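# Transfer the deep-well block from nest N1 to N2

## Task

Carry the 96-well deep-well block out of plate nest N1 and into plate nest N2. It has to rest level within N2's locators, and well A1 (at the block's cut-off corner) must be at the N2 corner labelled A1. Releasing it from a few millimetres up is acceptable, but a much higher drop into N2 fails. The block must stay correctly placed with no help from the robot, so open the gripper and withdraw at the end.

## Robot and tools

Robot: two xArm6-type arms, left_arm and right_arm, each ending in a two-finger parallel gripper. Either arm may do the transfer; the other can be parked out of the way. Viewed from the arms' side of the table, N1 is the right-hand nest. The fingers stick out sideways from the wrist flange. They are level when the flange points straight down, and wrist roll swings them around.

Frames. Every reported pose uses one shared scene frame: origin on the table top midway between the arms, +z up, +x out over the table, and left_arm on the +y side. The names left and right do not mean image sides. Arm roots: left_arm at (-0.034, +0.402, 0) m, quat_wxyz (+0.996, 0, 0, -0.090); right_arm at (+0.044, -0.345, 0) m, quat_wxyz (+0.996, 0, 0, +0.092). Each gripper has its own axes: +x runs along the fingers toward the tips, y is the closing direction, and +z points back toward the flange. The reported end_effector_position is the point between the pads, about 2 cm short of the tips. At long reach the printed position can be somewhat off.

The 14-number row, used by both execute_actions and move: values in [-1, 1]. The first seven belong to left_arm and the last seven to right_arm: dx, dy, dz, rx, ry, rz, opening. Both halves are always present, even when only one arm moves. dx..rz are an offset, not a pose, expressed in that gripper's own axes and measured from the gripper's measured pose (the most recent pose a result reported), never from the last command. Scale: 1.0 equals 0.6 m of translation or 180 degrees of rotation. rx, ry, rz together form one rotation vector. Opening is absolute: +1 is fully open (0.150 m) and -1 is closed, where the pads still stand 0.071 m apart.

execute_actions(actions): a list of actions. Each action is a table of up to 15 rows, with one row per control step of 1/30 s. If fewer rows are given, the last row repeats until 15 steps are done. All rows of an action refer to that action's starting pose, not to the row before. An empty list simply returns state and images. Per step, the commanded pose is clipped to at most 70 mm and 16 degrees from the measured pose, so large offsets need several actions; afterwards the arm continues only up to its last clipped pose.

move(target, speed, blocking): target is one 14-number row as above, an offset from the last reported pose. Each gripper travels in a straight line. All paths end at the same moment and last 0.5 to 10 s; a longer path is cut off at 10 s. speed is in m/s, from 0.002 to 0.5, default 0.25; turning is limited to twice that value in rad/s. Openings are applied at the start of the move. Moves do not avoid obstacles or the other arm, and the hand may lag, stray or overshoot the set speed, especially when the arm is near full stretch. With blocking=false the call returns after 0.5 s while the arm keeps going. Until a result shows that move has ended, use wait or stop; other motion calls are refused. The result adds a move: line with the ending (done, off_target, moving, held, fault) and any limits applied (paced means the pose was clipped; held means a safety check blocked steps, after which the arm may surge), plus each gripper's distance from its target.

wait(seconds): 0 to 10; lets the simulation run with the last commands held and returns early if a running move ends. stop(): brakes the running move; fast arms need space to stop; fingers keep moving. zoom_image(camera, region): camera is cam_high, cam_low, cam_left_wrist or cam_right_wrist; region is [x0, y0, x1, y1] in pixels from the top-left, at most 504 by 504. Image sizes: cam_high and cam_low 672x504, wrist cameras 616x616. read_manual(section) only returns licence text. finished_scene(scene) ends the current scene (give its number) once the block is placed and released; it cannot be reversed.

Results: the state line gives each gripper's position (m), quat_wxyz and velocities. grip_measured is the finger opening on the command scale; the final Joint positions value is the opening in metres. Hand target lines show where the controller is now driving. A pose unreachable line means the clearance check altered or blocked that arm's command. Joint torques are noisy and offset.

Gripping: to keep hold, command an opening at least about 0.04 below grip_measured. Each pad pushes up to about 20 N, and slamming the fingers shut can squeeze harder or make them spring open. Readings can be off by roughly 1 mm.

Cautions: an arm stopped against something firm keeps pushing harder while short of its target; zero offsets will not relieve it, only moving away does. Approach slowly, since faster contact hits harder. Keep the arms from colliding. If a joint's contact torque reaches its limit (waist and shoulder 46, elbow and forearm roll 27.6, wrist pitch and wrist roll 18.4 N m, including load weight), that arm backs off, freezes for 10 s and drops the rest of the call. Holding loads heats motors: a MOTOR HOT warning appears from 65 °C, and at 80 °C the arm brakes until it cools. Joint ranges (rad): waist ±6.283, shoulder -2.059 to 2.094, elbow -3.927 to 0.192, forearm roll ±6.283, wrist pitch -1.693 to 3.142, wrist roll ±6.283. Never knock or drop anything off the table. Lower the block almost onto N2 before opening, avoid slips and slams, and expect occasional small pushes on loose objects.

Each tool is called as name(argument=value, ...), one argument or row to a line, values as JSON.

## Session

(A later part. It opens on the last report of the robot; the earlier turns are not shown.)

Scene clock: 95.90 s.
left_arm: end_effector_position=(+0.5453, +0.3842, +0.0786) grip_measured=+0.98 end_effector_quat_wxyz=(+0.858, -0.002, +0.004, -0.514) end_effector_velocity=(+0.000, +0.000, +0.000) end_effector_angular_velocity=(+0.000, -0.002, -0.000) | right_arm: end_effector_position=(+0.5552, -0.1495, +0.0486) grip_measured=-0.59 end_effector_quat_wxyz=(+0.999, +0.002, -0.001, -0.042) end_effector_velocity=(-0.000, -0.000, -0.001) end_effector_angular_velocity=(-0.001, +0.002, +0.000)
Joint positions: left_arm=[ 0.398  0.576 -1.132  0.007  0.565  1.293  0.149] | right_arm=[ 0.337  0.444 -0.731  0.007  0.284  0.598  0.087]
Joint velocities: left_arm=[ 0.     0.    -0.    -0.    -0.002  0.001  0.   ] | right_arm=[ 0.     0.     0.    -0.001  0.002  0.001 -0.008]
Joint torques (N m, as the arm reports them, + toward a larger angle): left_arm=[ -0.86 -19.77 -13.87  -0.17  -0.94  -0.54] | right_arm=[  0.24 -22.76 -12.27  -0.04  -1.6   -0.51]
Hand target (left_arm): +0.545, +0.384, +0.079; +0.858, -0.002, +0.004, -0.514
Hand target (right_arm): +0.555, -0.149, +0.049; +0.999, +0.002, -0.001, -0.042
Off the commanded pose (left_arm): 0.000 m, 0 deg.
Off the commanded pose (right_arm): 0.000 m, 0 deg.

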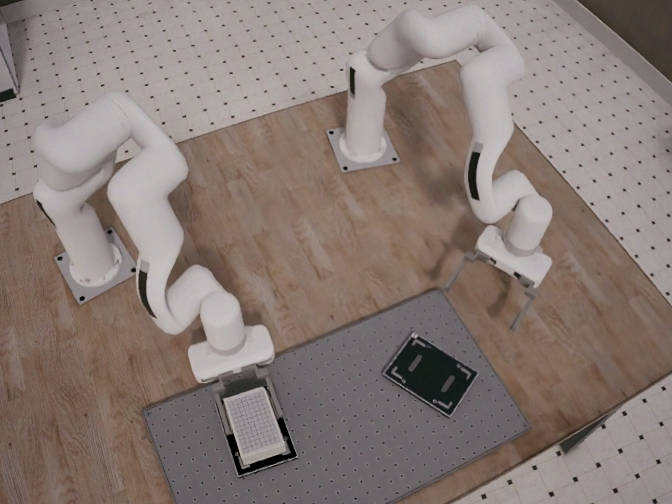

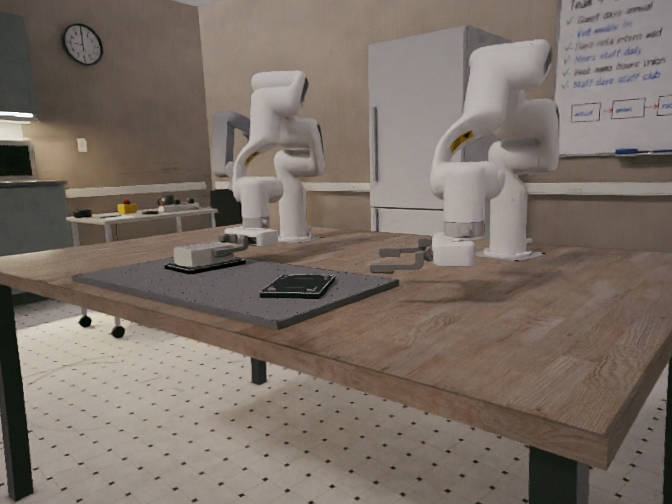

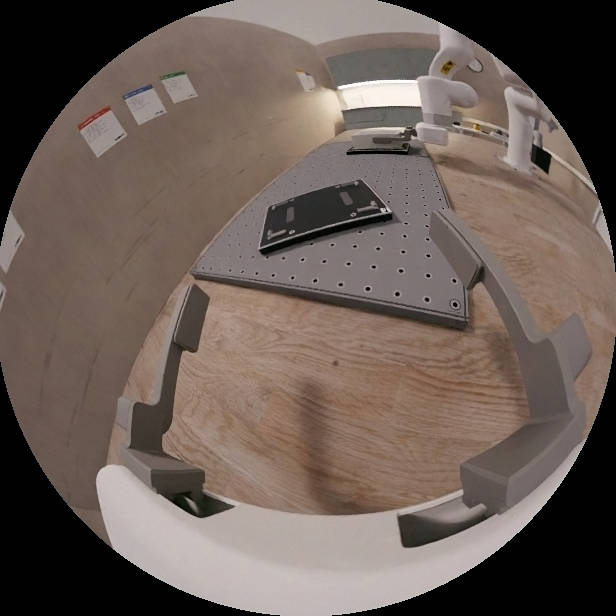

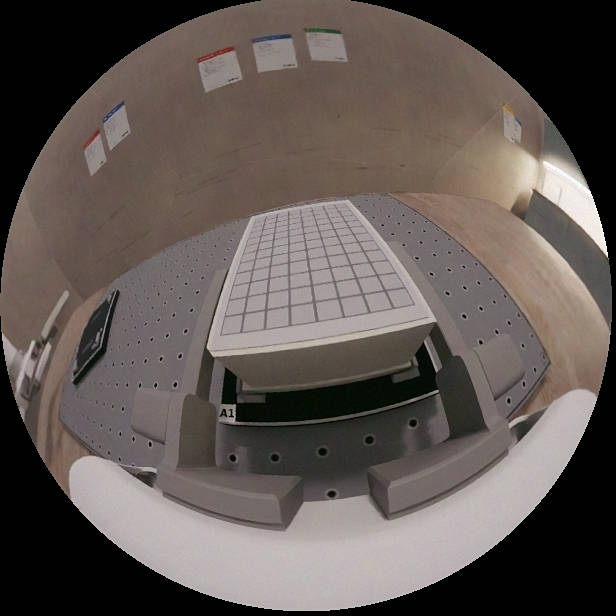

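execute_actions(
  actions=[
    [[0,0,0,0,0,0,1,0,0,0,0,0,0,-0.61],[0,0,0,0,0,0,1,0,0,0,0,0,0,-0.62],[0,0,0,0,0,0,1,0,0,0,0,0,0,-0.63],[0,0,0,0,0,0,1,0,0,0,0,0,0,-0.64],[0,0,0,0,0,0,1,0,0,0,0,0,0,-0.65],[0,0,0,0,0,0,1,0,0,0,0,0,0,-0.66],[0,0,0,0,0,0,1,0,0,0,0,0,0,-0.67],[0,0,0,0,0,0,1,0,0,0,0,0,0,-0.68],[0,0,0,0,0,0,1,0,0,0,0,0,0,-0.69],[0,0,0,0,0,0,1,0,0,0,0,0,0,-0.70],[0,0,0,0,0,0,1,0,0,0,0,0,0,-0.71],[0,0,0,0,0,0,1,0,0,0,0,0,0,-0.73],[0,0,0,0,0,0,1,0,0,0,0,0,0,-0.75],[0,0,0,0,0,0,1,0,0,0,0,0,0,-0.77],[0,0,0,0,0,0,1,0,0,0,0,0,0,-0.79]],
  ],
)

execute_actions(
  actions=[],
)

zoom_image(
  camera="cam_right_wrist",
  region=[200, 300, 460, 460],
)

Scene clock: 100.50 s.
left_arm: end_effector_position=(+0.5453, +0.3842, +0.0786) grip_measured=+0.98 end_effector_quat_wxyz=(+0.858, -0.002, +0.004, -0.514) end_effector_velocity=(+0.000, -0.000, +0.000) end_effector_angular_velocity=(+0.001, -0.001, -0.001) | right_arm: end_effector_position=(+0.5552, -0.1498, +0.0486) grip_measured=-0.70 end_effector_quat_wxyz=(+0.999, +0.002, -0.001, -0.043) end_effector_velocity=(-0.000, +0.000, -0.000) end_effector_angular_velocity=(+0.000, -0.000, +0.001)
Joint positions: left_arm=[ 0.398  0.576 -1.132  0.007  0.565  1.293  0.149] | right_arm=[ 0.337  0.443 -0.731  0.008  0.284  0.599  0.083]
Joint velocities: left_arm=[-0.     0.    -0.     0.001 -0.001  0.001  0.   ] | right_arm=[ 0.     0.001 -0.     0.    -0.001 -0.001  0.   ]
Joint torques (N m, as the arm reports them, + toward a larger angle): left_arm=[ -0.95 -19.64 -13.99   0.11  -0.85  -0.41] | right_arm=[  1.64 -22.87 -12.09  -1.19  -1.56  -0.92]
Hand target (left_arm): +0.545, +0.384, +0.079; +0.858, -0.002, +0.004, -0.514
Hand target (right_arm): +0.555, -0.149, +0.049; +0.999, +0.002, -0.001, -0.042
Off the commanded pose (left_arm): 0.000 m, 0 deg.
Off the commanded pose (right_arm): 0.000 m, 0 deg.

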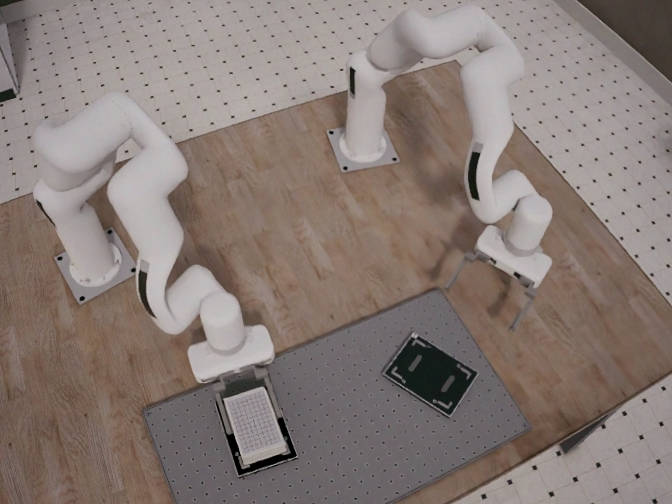

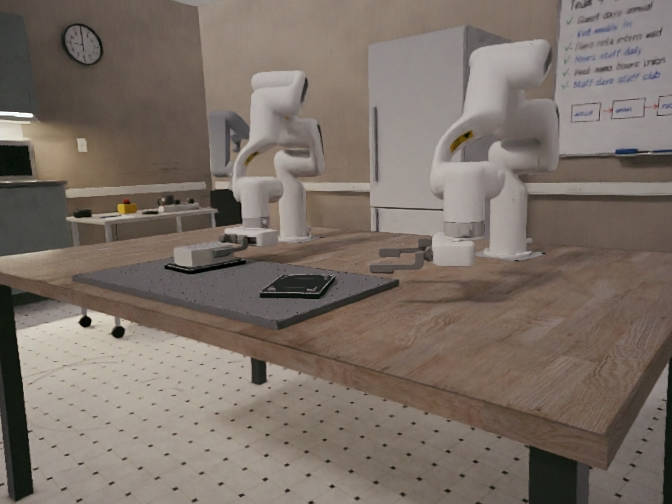

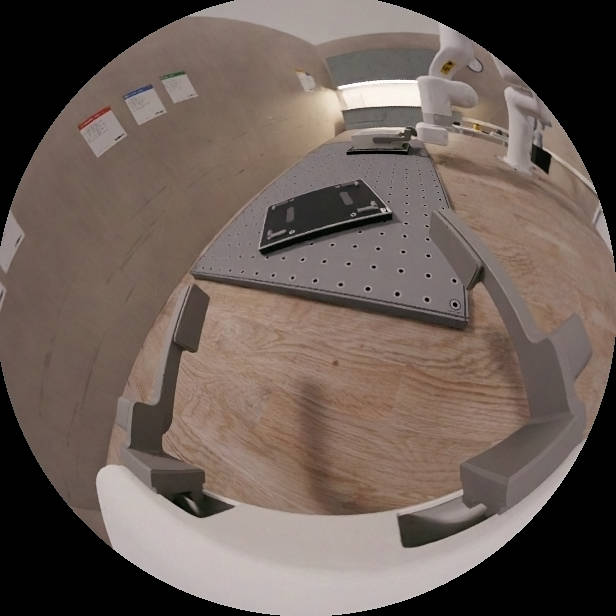

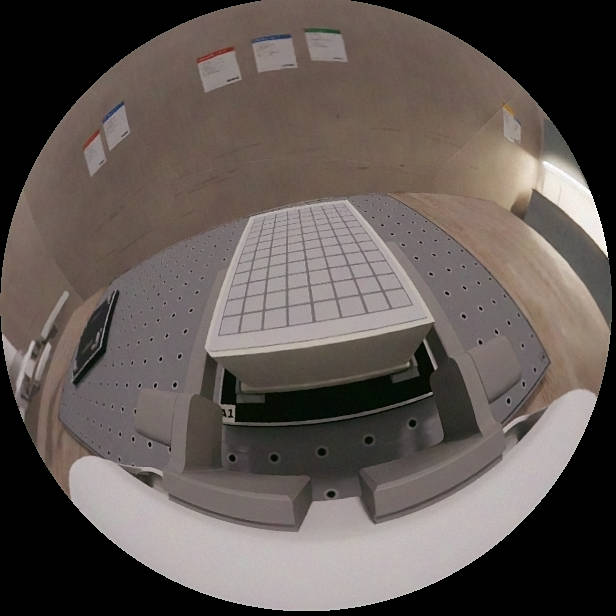

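Scene clock: 100.50 s.
left_arm: end_effector_position=(+0.5453, +0.3842, +0.0786) grip_measured=+0.98 end_effector_quat_wxyz=(+0.858, -0.002, +0.004, -0.514) end_effector_velocity=(+0.000, -0.000, +0.000) end_effector_angular_velocity=(+0.001, -0.001, -0.001) | right_arm: end_effector_position=(+0.5552, -0.1498, +0.0486) grip_measured=-0.70 end_effector_quat_wxyz=(+0.999, +0.002, -0.001, -0.043) end_effector_velocity=(-0.000, +0.000, -0.000) end_effector_angular_velocity=(+0.000, -0.000, +0.001)
Joint positions: left_arm=[ 0.398  0.576 -1.132  0.007  0.565  1.293  0.149] | right_arm=[ 0.337  0.443 -0.731  0.008  0.284  0.599  0.083]
Joint velocities: left_arm=[-0.     0.    -0.     0.001 -0.001  0.001  0.   ] | right_arm=[ 0.     0.001 -0.     0.    -0.001 -0.001  0.   ]
Joint torques (N m, as the arm reports them, + toward a larger angle): left_arm=[ -0.95 -19.64 -13.99   0.11  -0.85  -0.41] | right_arm=[  1.64 -22.87 -12.09  -1.19  -1.56  -0.92]
Hand target (left_arm): +0.545, +0.384, +0.079; +0.858, -0.002, +0.004, -0.514
Hand target (right_arm): +0.555, -0.149, +0.049; +0.999, +0.002, -0.001, -0.042
Off the commanded pose (left_arm): 0.000 m, 0 deg.
Off the commanded pose (right_arm): 0.000 m, 0 deg.

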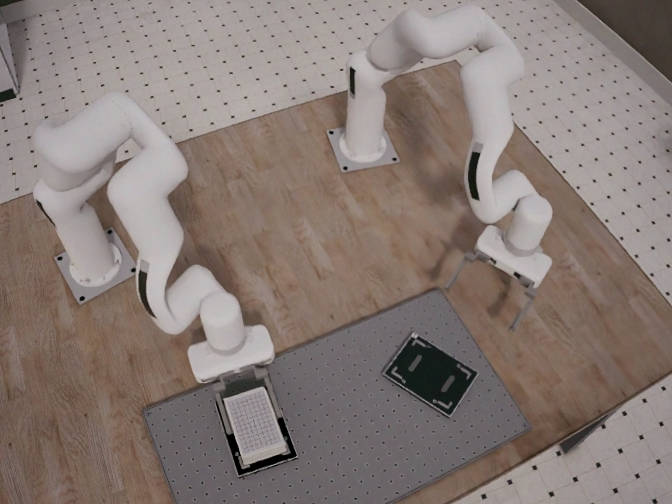

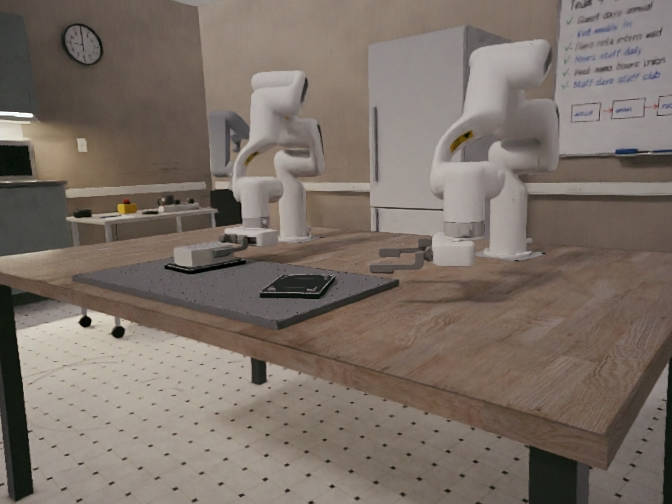

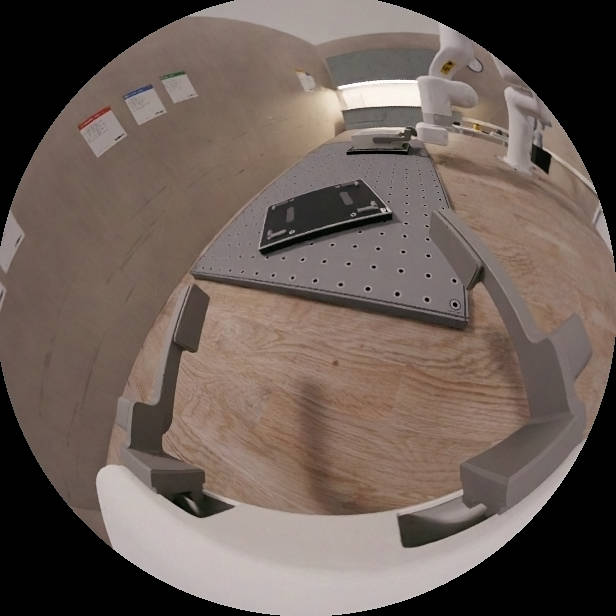

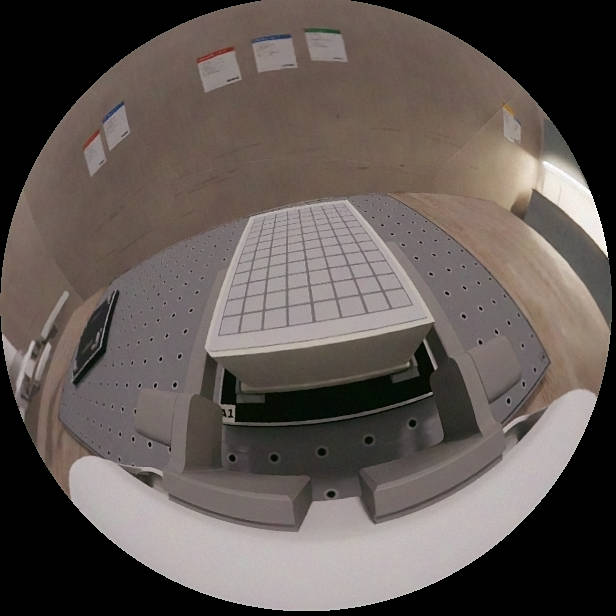

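Region (200, 300, 460, 460) of cam_right_wrist's 616x616 image, scaled by 1.938, with more detail than that image has; it fills the top 310 rows of this view, and the rest is white.

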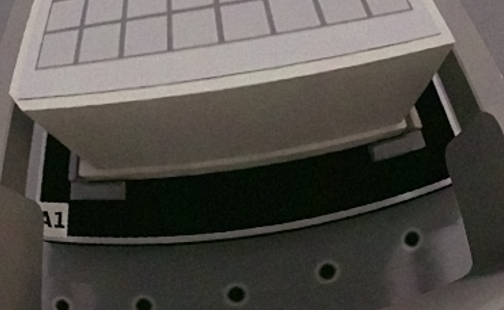

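move(
  target=[0,0,0,0,0,0,1, 0,-0.001,0.0167,0,0,0,-0.79],
  speed=0.03,
)

zoom_image(
  camera="cam_right_wrist",
  region=[200, 300, 460, 460],
)

zoom_image(
  camera="cam_right_wrist",
  region=[210, 360, 310, 440],
)

zoom_image(
  camera="cam_right_wrist",
  region=[350, 335, 450, 415],
)

zoom_image(
  camera="cam_low",
  region=[150, 200, 290, 290],
)

Scene clock: 105.37 s.
left_arm: end_effector_position=(+0.5453, +0.3842, +0.0786) grip_measured=+0.98 end_effector_quat_wxyz=(+0.858, -0.002, +0.004, -0.514) end_effector_velocity=(+0.001, -0.000, +0.001) end_effector_angular_velocity=(+0.000, -0.001, -0.000) | right_arm: end_effector_position=(+0.5550, -0.1504, +0.0585) grip_measured=-0.70 end_effector_quat_wxyz=(+0.999, +0.002, -0.001, -0.043) end_effector_velocity=(-0.001, -0.001, -0.001) end_effector_angular_velocity=(-0.003, +0.004, +0.000)
Joint positions: left_arm=[ 0.398  0.576 -1.132  0.007  0.565  1.293  0.149] | right_arm=[ 0.336  0.41  -0.722  0.007  0.309  0.598  0.083]
Joint velocities: left_arm=[-0.     0.    -0.003 -0.     0.002  0.     0.   ] | right_arm=[-0.001 -0.001  0.002 -0.     0.004 -0.001  0.   ]
Joint torques (N m, as the arm reports them, + toward a larger angle): left_arm=[ -0.81 -19.97 -13.97  -0.02  -0.93  -0.45] | right_arm=[  0.05 -23.72 -13.12  -0.6   -1.82  -0.37]
Hand target (left_arm): +0.545, +0.384, +0.079; +0.858, -0.002, +0.004, -0.514
Hand target (right_arm): +0.555, -0.150, +0.059; +0.999, +0.002, -0.001, -0.043
Off the commanded pose (left_arm): 0.000 m, 0 deg.
Off the commanded pose (right_arm): 0.000 m, 0 deg.
move: done

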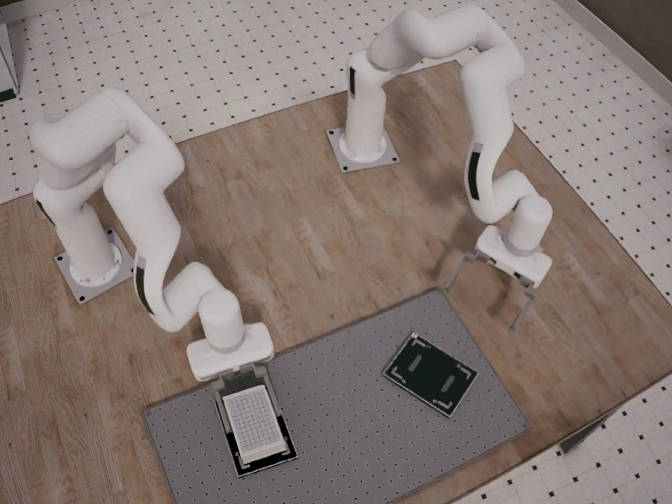

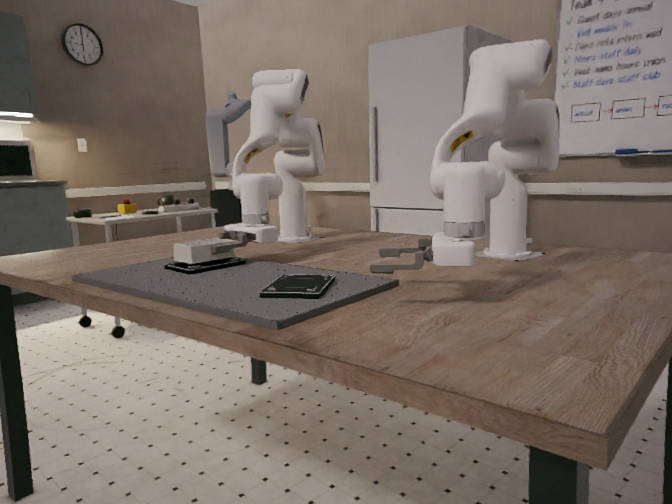

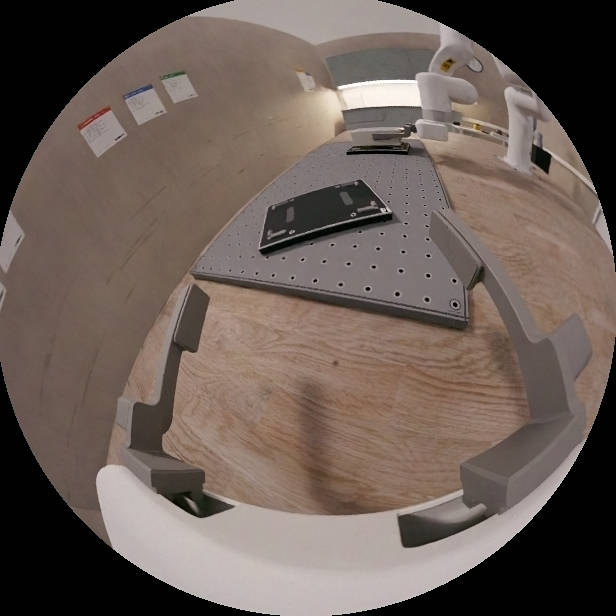

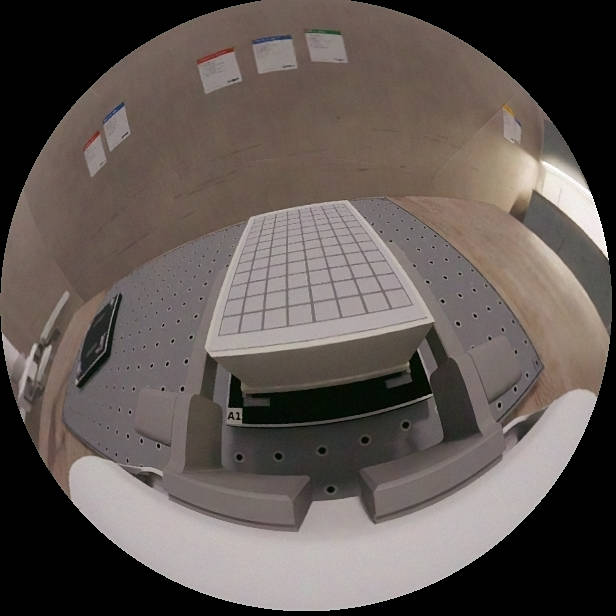

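Region (200, 300, 460, 460) of cam_right_wrist's 616x616 image, scaled by 1.938, with more detail than that image has; it fills the top 310 rows of this view, and the rest is white.

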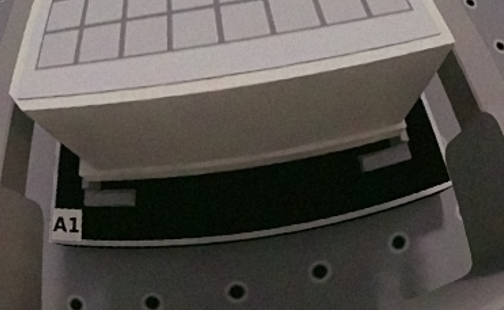

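Region (210, 360, 310, 440) of cam_right_wrist's 616x616 image, scaled by 5.040, with more detail than that image has; it fills the top 403 rows of this view, and the rest is white.

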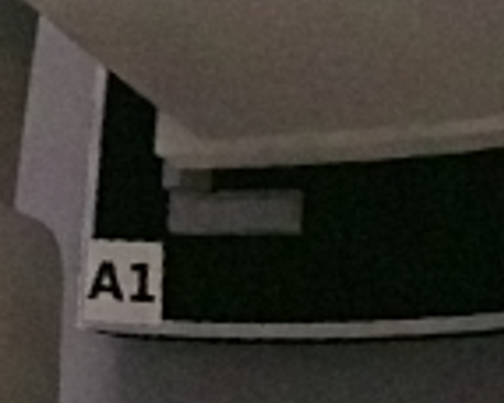

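Region (350, 335, 450, 415) of cam_right_wrist's 616x616 image, scaled by 5.040, with more detail than that image has; it fills the top 403 rows of this view, and the rest is white.

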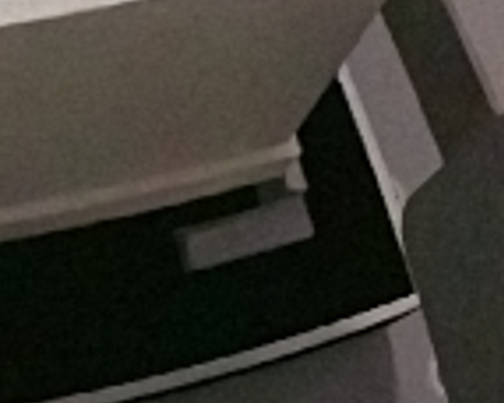

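Region (150, 200, 290, 290) of cam_low's 672x504 image, scaled by 3.600, with more detail than that image has; it fills the top 324 rows of this view, and the rest is white.

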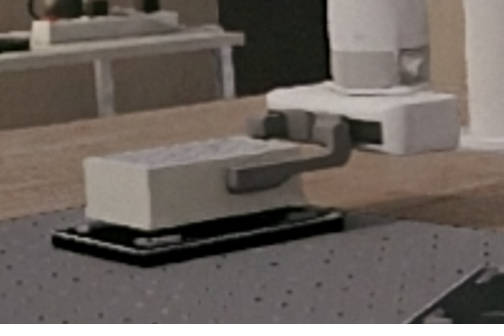

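move(
  target=[0,0,0,0,0,0,1, 0,0,0.025,0,0,0,-0.79],
  speed=0.1,
)

move(
  target=[0,0,0,0,0,0,1, 0.0265,0.5963,0,0,0,0.183,-0.79],
  speed=0.25,
)

zoom_image(
  camera="cam_right_wrist",
  region=[200, 300, 460, 460],
)

zoom_image(
  camera="cam_left_wrist",
  region=[230, 100, 450, 270],
)

Scene clock: 115.23 s.
left_arm: end_effector_position=(+0.5453, +0.3842, +0.0786) grip_measured=+0.98 end_effector_quat_wxyz=(+0.858, -0.002, +0.004, -0.514) end_effector_velocity=(-0.000, +0.001, -0.000) end_effector_angular_velocity=(+0.000, +0.001, +0.001) | right_arm: end_effector_position=(+0.5549, -0.1505, +0.0732) grip_measured=-0.70 end_effector_quat_wxyz=(+0.999, +0.002, -0.001, -0.043) end_effector_velocity=(-0.001, -0.000, +0.001) end_effector_angular_velocity=(-0.002, +0.002, +0.001)
Joint positions: left_arm=[ 0.398  0.576 -1.132  0.007  0.565  1.293  0.149] | right_arm=[ 0.336  0.362 -0.713  0.006  0.348  0.598  0.083]
Joint velocities: left_arm=[ 0.001 -0.001  0.001  0.    -0.    -0.001  0.   ] | right_arm=[ 0.    -0.005  0.003 -0.001  0.005 -0.     0.   ]
Joint torques (N m, as the arm reports them, + toward a larger angle): left_arm=[ -0.75 -19.73 -13.93  -0.07  -0.95  -0.44] | right_arm=[  0.15 -23.01 -14.05   0.08  -1.86  -0.34]
Hand target (left_arm): +0.545, +0.384, +0.079; +0.858, -0.002, +0.004, -0.514
Hand target (right_arm): +0.555, -0.150, +0.073; +0.999, +0.002, -0.001, -0.043
Off the commanded pose (left_arm): 0.000 m, 0 deg.
Off the commanded pose (right_arm): 0.000 m, 0 deg.
move: done

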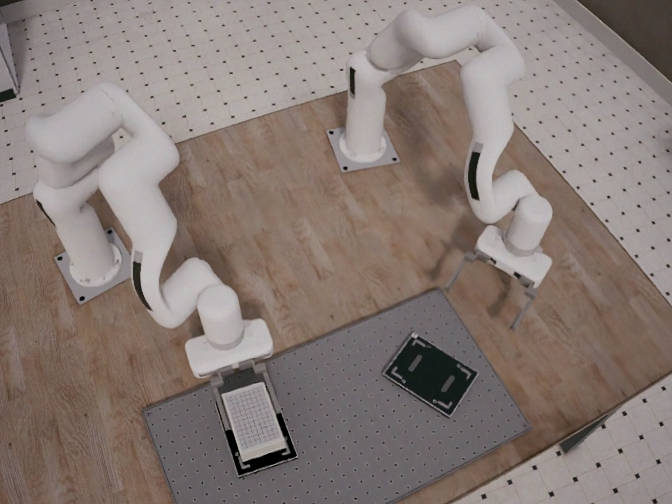

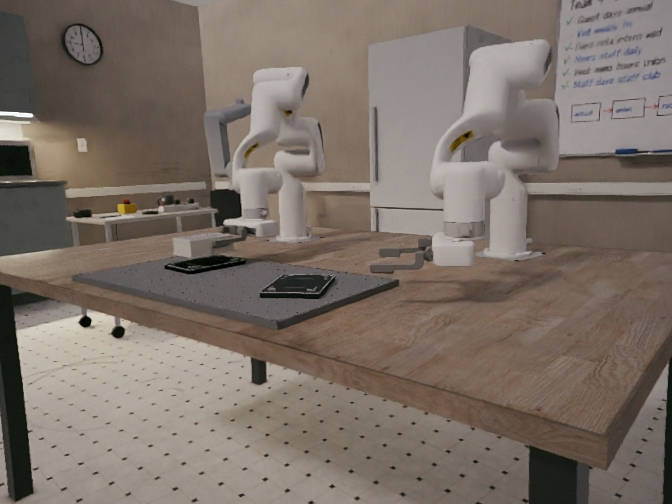

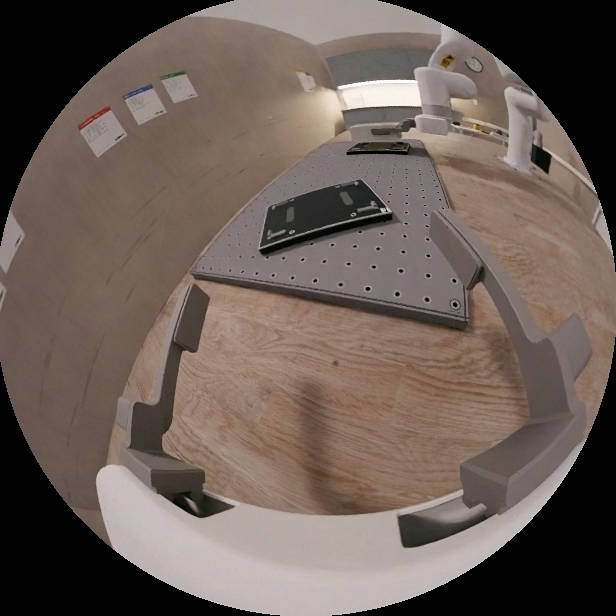

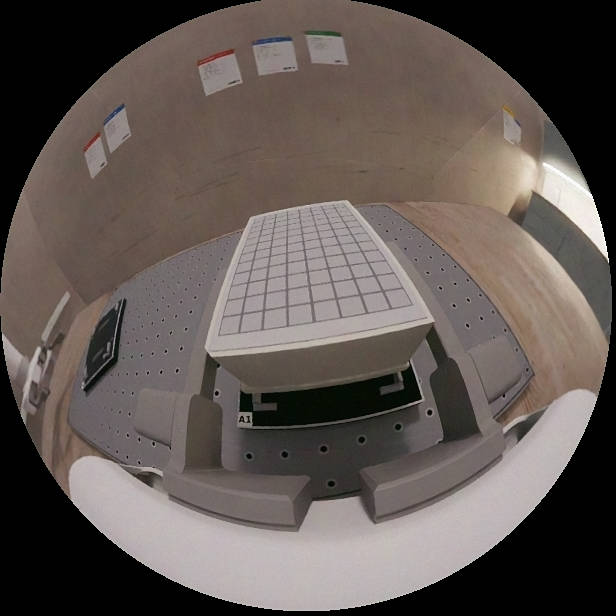

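Scene clock: 117.30 s.
left_arm: end_effector_position=(+0.5453, +0.3842, +0.0786) grip_measured=+0.98 end_effector_quat_wxyz=(+0.858, -0.002, +0.004, -0.514) end_effector_velocity=(+0.001, +0.001, +0.001) end_effector_angular_velocity=(+0.001, -0.003, +0.001) | right_arm: end_effector_position=(+0.6026, +0.2040, +0.0750) grip_measured=-0.70 end_effector_quat_wxyz=(+0.970, +0.001, -0.002, +0.242) end_effector_velocity=(+0.000, +0.001, -0.001) end_effector_angular_velocity=(-0.002, +0.003, +0.000)
Joint positions: left_arm=[ 0.398  0.576 -1.132  0.007  0.565  1.293  0.149] | right_arm=[ 0.659  0.931 -1.763 -0.001  0.829  0.354  0.083]
Joint velocities: left_arm=[ 0.001  0.    -0.002  0.    -0.001 -0.001 -0.   ] | right_arm=[ 0.001  0.006 -0.011  0.001  0.008  0.     0.   ]
Joint torques (N m, as the arm reports them, + toward a larger angle): left_arm=[ -0.92 -19.77 -13.72   0.12  -0.99  -0.43] | right_arm=[ -0.82 -36.62 -19.6   -0.49  -1.83  -0.53]
Hand target (left_arm): +0.545, +0.384, +0.079; +0.858, -0.002, +0.004, -0.514
Hand target (right_arm): +0.603, +0.204, +0.075; +0.970, +0.001, -0.002, +0.242
Off the commanded pose (left_arm): 0.000 m, 0 deg.
Off the commanded pose (right_arm): 0.002 m, 0 deg.
move: done

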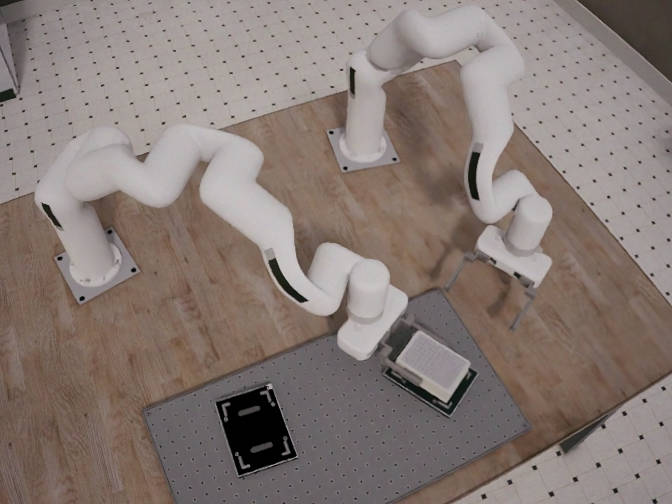

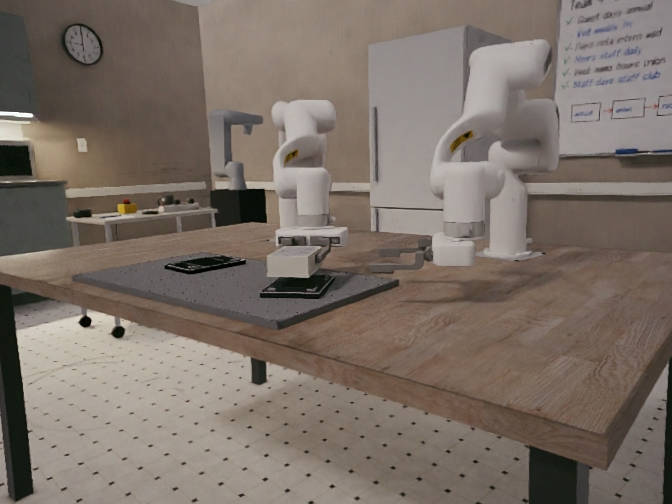

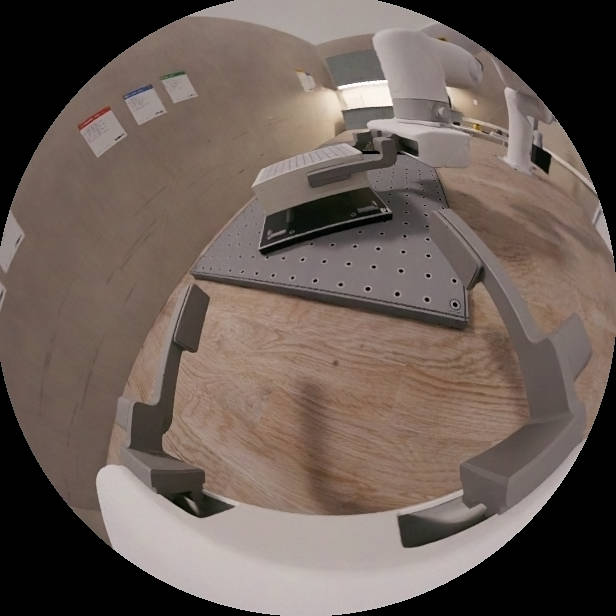

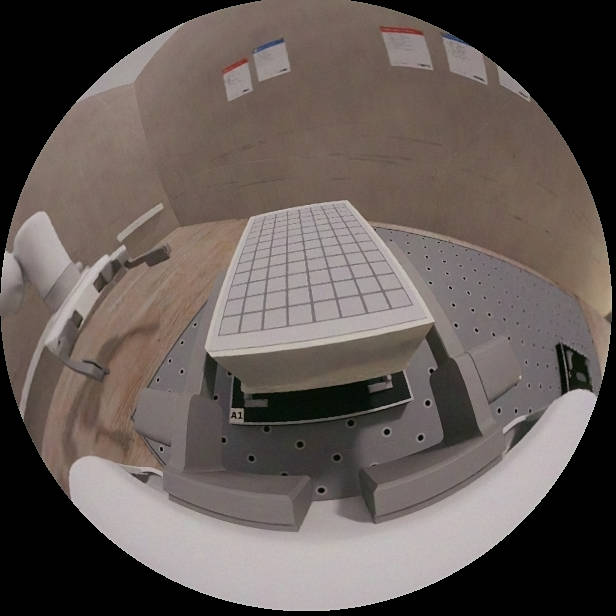

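Region (200, 300, 460, 460) of cam_right_wrist's 616x616 image, scaled by 1.938, with more detail than that image has; it fills the top 310 rows of this view, and the rest is white.

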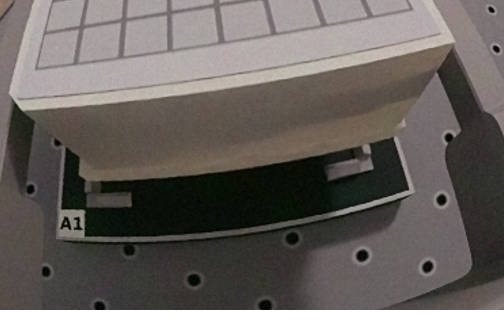

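Region (230, 100, 450, 270) of cam_left_wrist's 616x616 image, scaled by 2.291, with more detail than that image has; it fills the top 389 rows of this view, and the rest is white.

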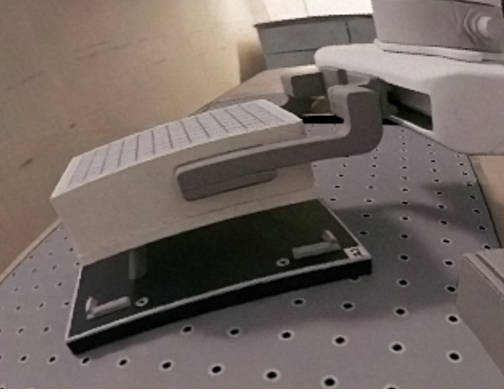

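move(
  target=[0,0,0,0,0,0,1, 0.005,0.0105,-0.026,0,0,0,-0.79],
  speed=0.05,
)

zoom_image(
  camera="cam_right_wrist",
  region=[210, 360, 310, 440],
)

zoom_image(
  camera="cam_right_wrist",
  region=[350, 335, 450, 415],
)

zoom_image(
  camera="cam_left_wrist",
  region=[245, 140, 405, 265],
)

zoom_image(
  camera="cam_low",
  region=[250, 225, 360, 305],
)

Scene clock: 121.83 s.
left_arm: end_effector_position=(+0.5453, +0.3842, +0.0786) grip_measured=+0.98 end_effector_quat_wxyz=(+0.858, -0.002, +0.004, -0.514) end_effector_velocity=(+0.000, +0.000, +0.000) end_effector_angular_velocity=(+0.000, +0.000, +0.000) | right_arm: end_effector_position=(+0.6024, +0.2110, +0.0596) grip_measured=-0.70 end_effector_quat_wxyz=(+0.970, +0.001, -0.002, +0.242) end_effector_velocity=(+0.002, +0.003, +0.005) end_effector_angular_velocity=(+0.008, -0.008, +0.000)
Joint positions: left_arm=[ 0.398  0.576 -1.132  0.007  0.565  1.293  0.149] | right_arm=[ 0.666  0.982 -1.809 -0.001  0.822  0.361  0.083]
Joint velocities: left_arm=[-0.    -0.    -0.001  0.001  0.002 -0.001  0.   ] | right_arm=[-0.     0.001 -0.011 -0.001 -0.002  0.     0.   ]
Joint torques (N m, as the arm reports them, + toward a larger angle): left_arm=[ -0.79 -19.88 -13.82   0.03  -1.    -0.51] | right_arm=[ -0.81 -36.13 -19.42  -0.54  -1.74  -0.55]
Hand target (left_arm): +0.545, +0.384, +0.079; +0.858, -0.002, +0.004, -0.514
Hand target (right_arm): +0.602, +0.211, +0.059; +0.970, +0.001, -0.002, +0.242
Off the commanded pose (left_arm): 0.000 m, 0 deg.
Off the commanded pose (right_arm): 0.000 m, 0 deg.
move: done

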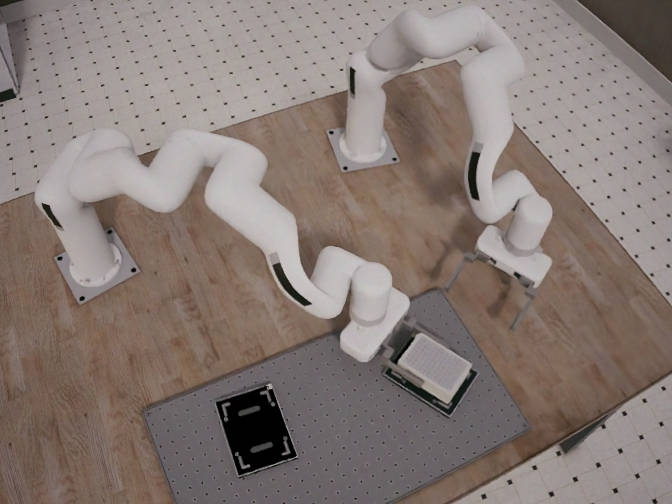

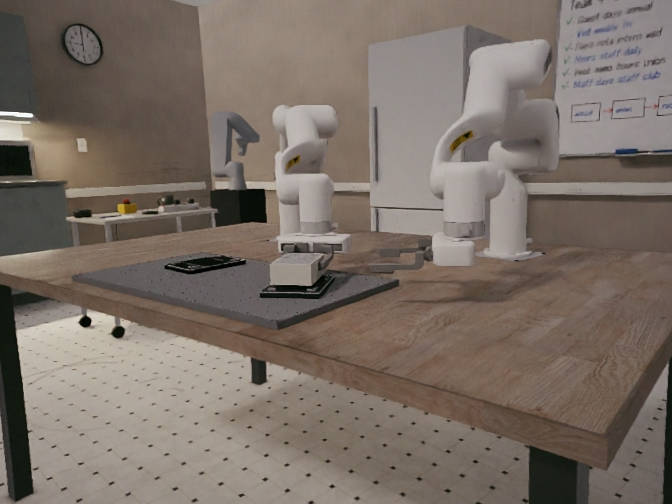

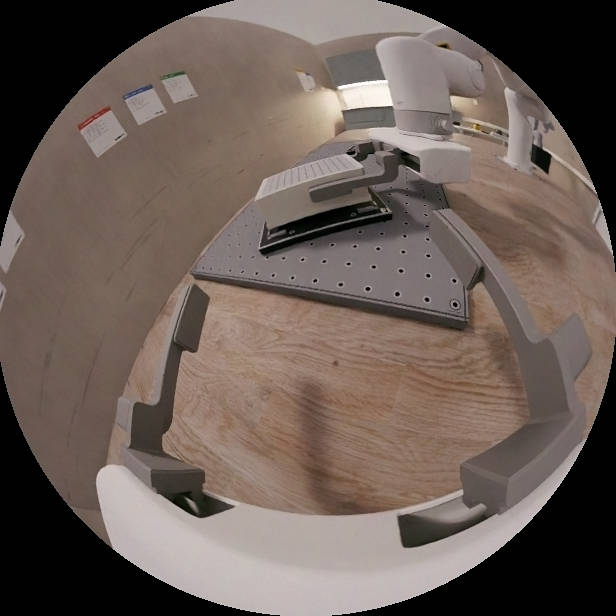

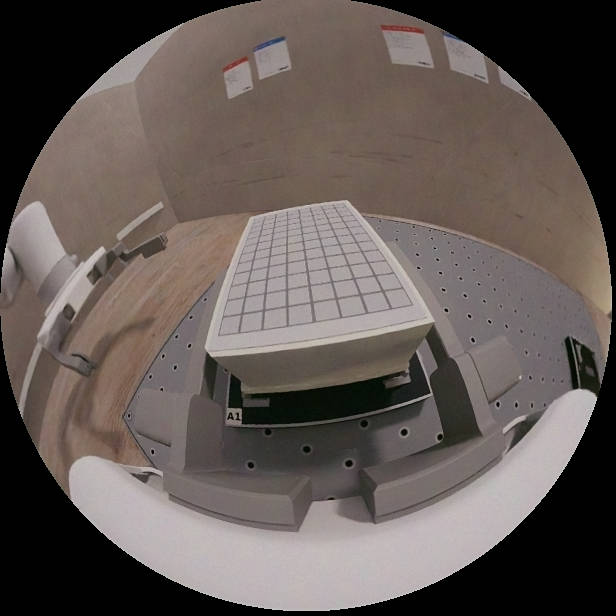

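Region (210, 360, 310, 440) of cam_right_wrist's 616x616 image, scaled by 5.040, with more detail than that image has; it fills the top 403 rows of this view, and the rest is white.

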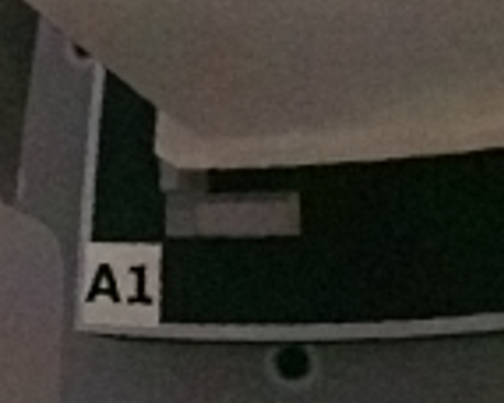

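Region (350, 335, 450, 415) of cam_right_wrist's 616x616 image, scaled by 5.040, with more detail than that image has; it fills the top 403 rows of this view, and the rest is white.

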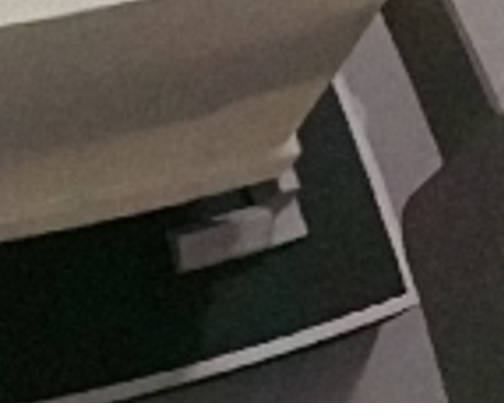

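Region (245, 140, 405, 265) of cam_left_wrist's 616x616 image, scaled by 3.150, with more detail than that image has; it fills the top 394 rows of this view, and the rest is white.

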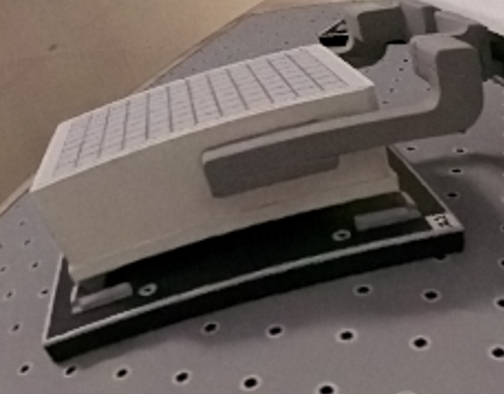

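Region (250, 225, 360, 305) of cam_low's 672x504 image, scaled by 4.582, with more detail than that image has; it fills the top 367 rows of this view, and the rest is white.

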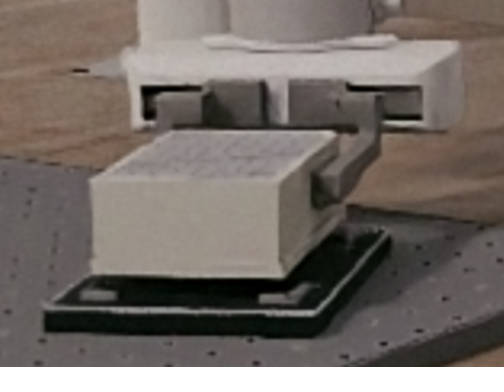

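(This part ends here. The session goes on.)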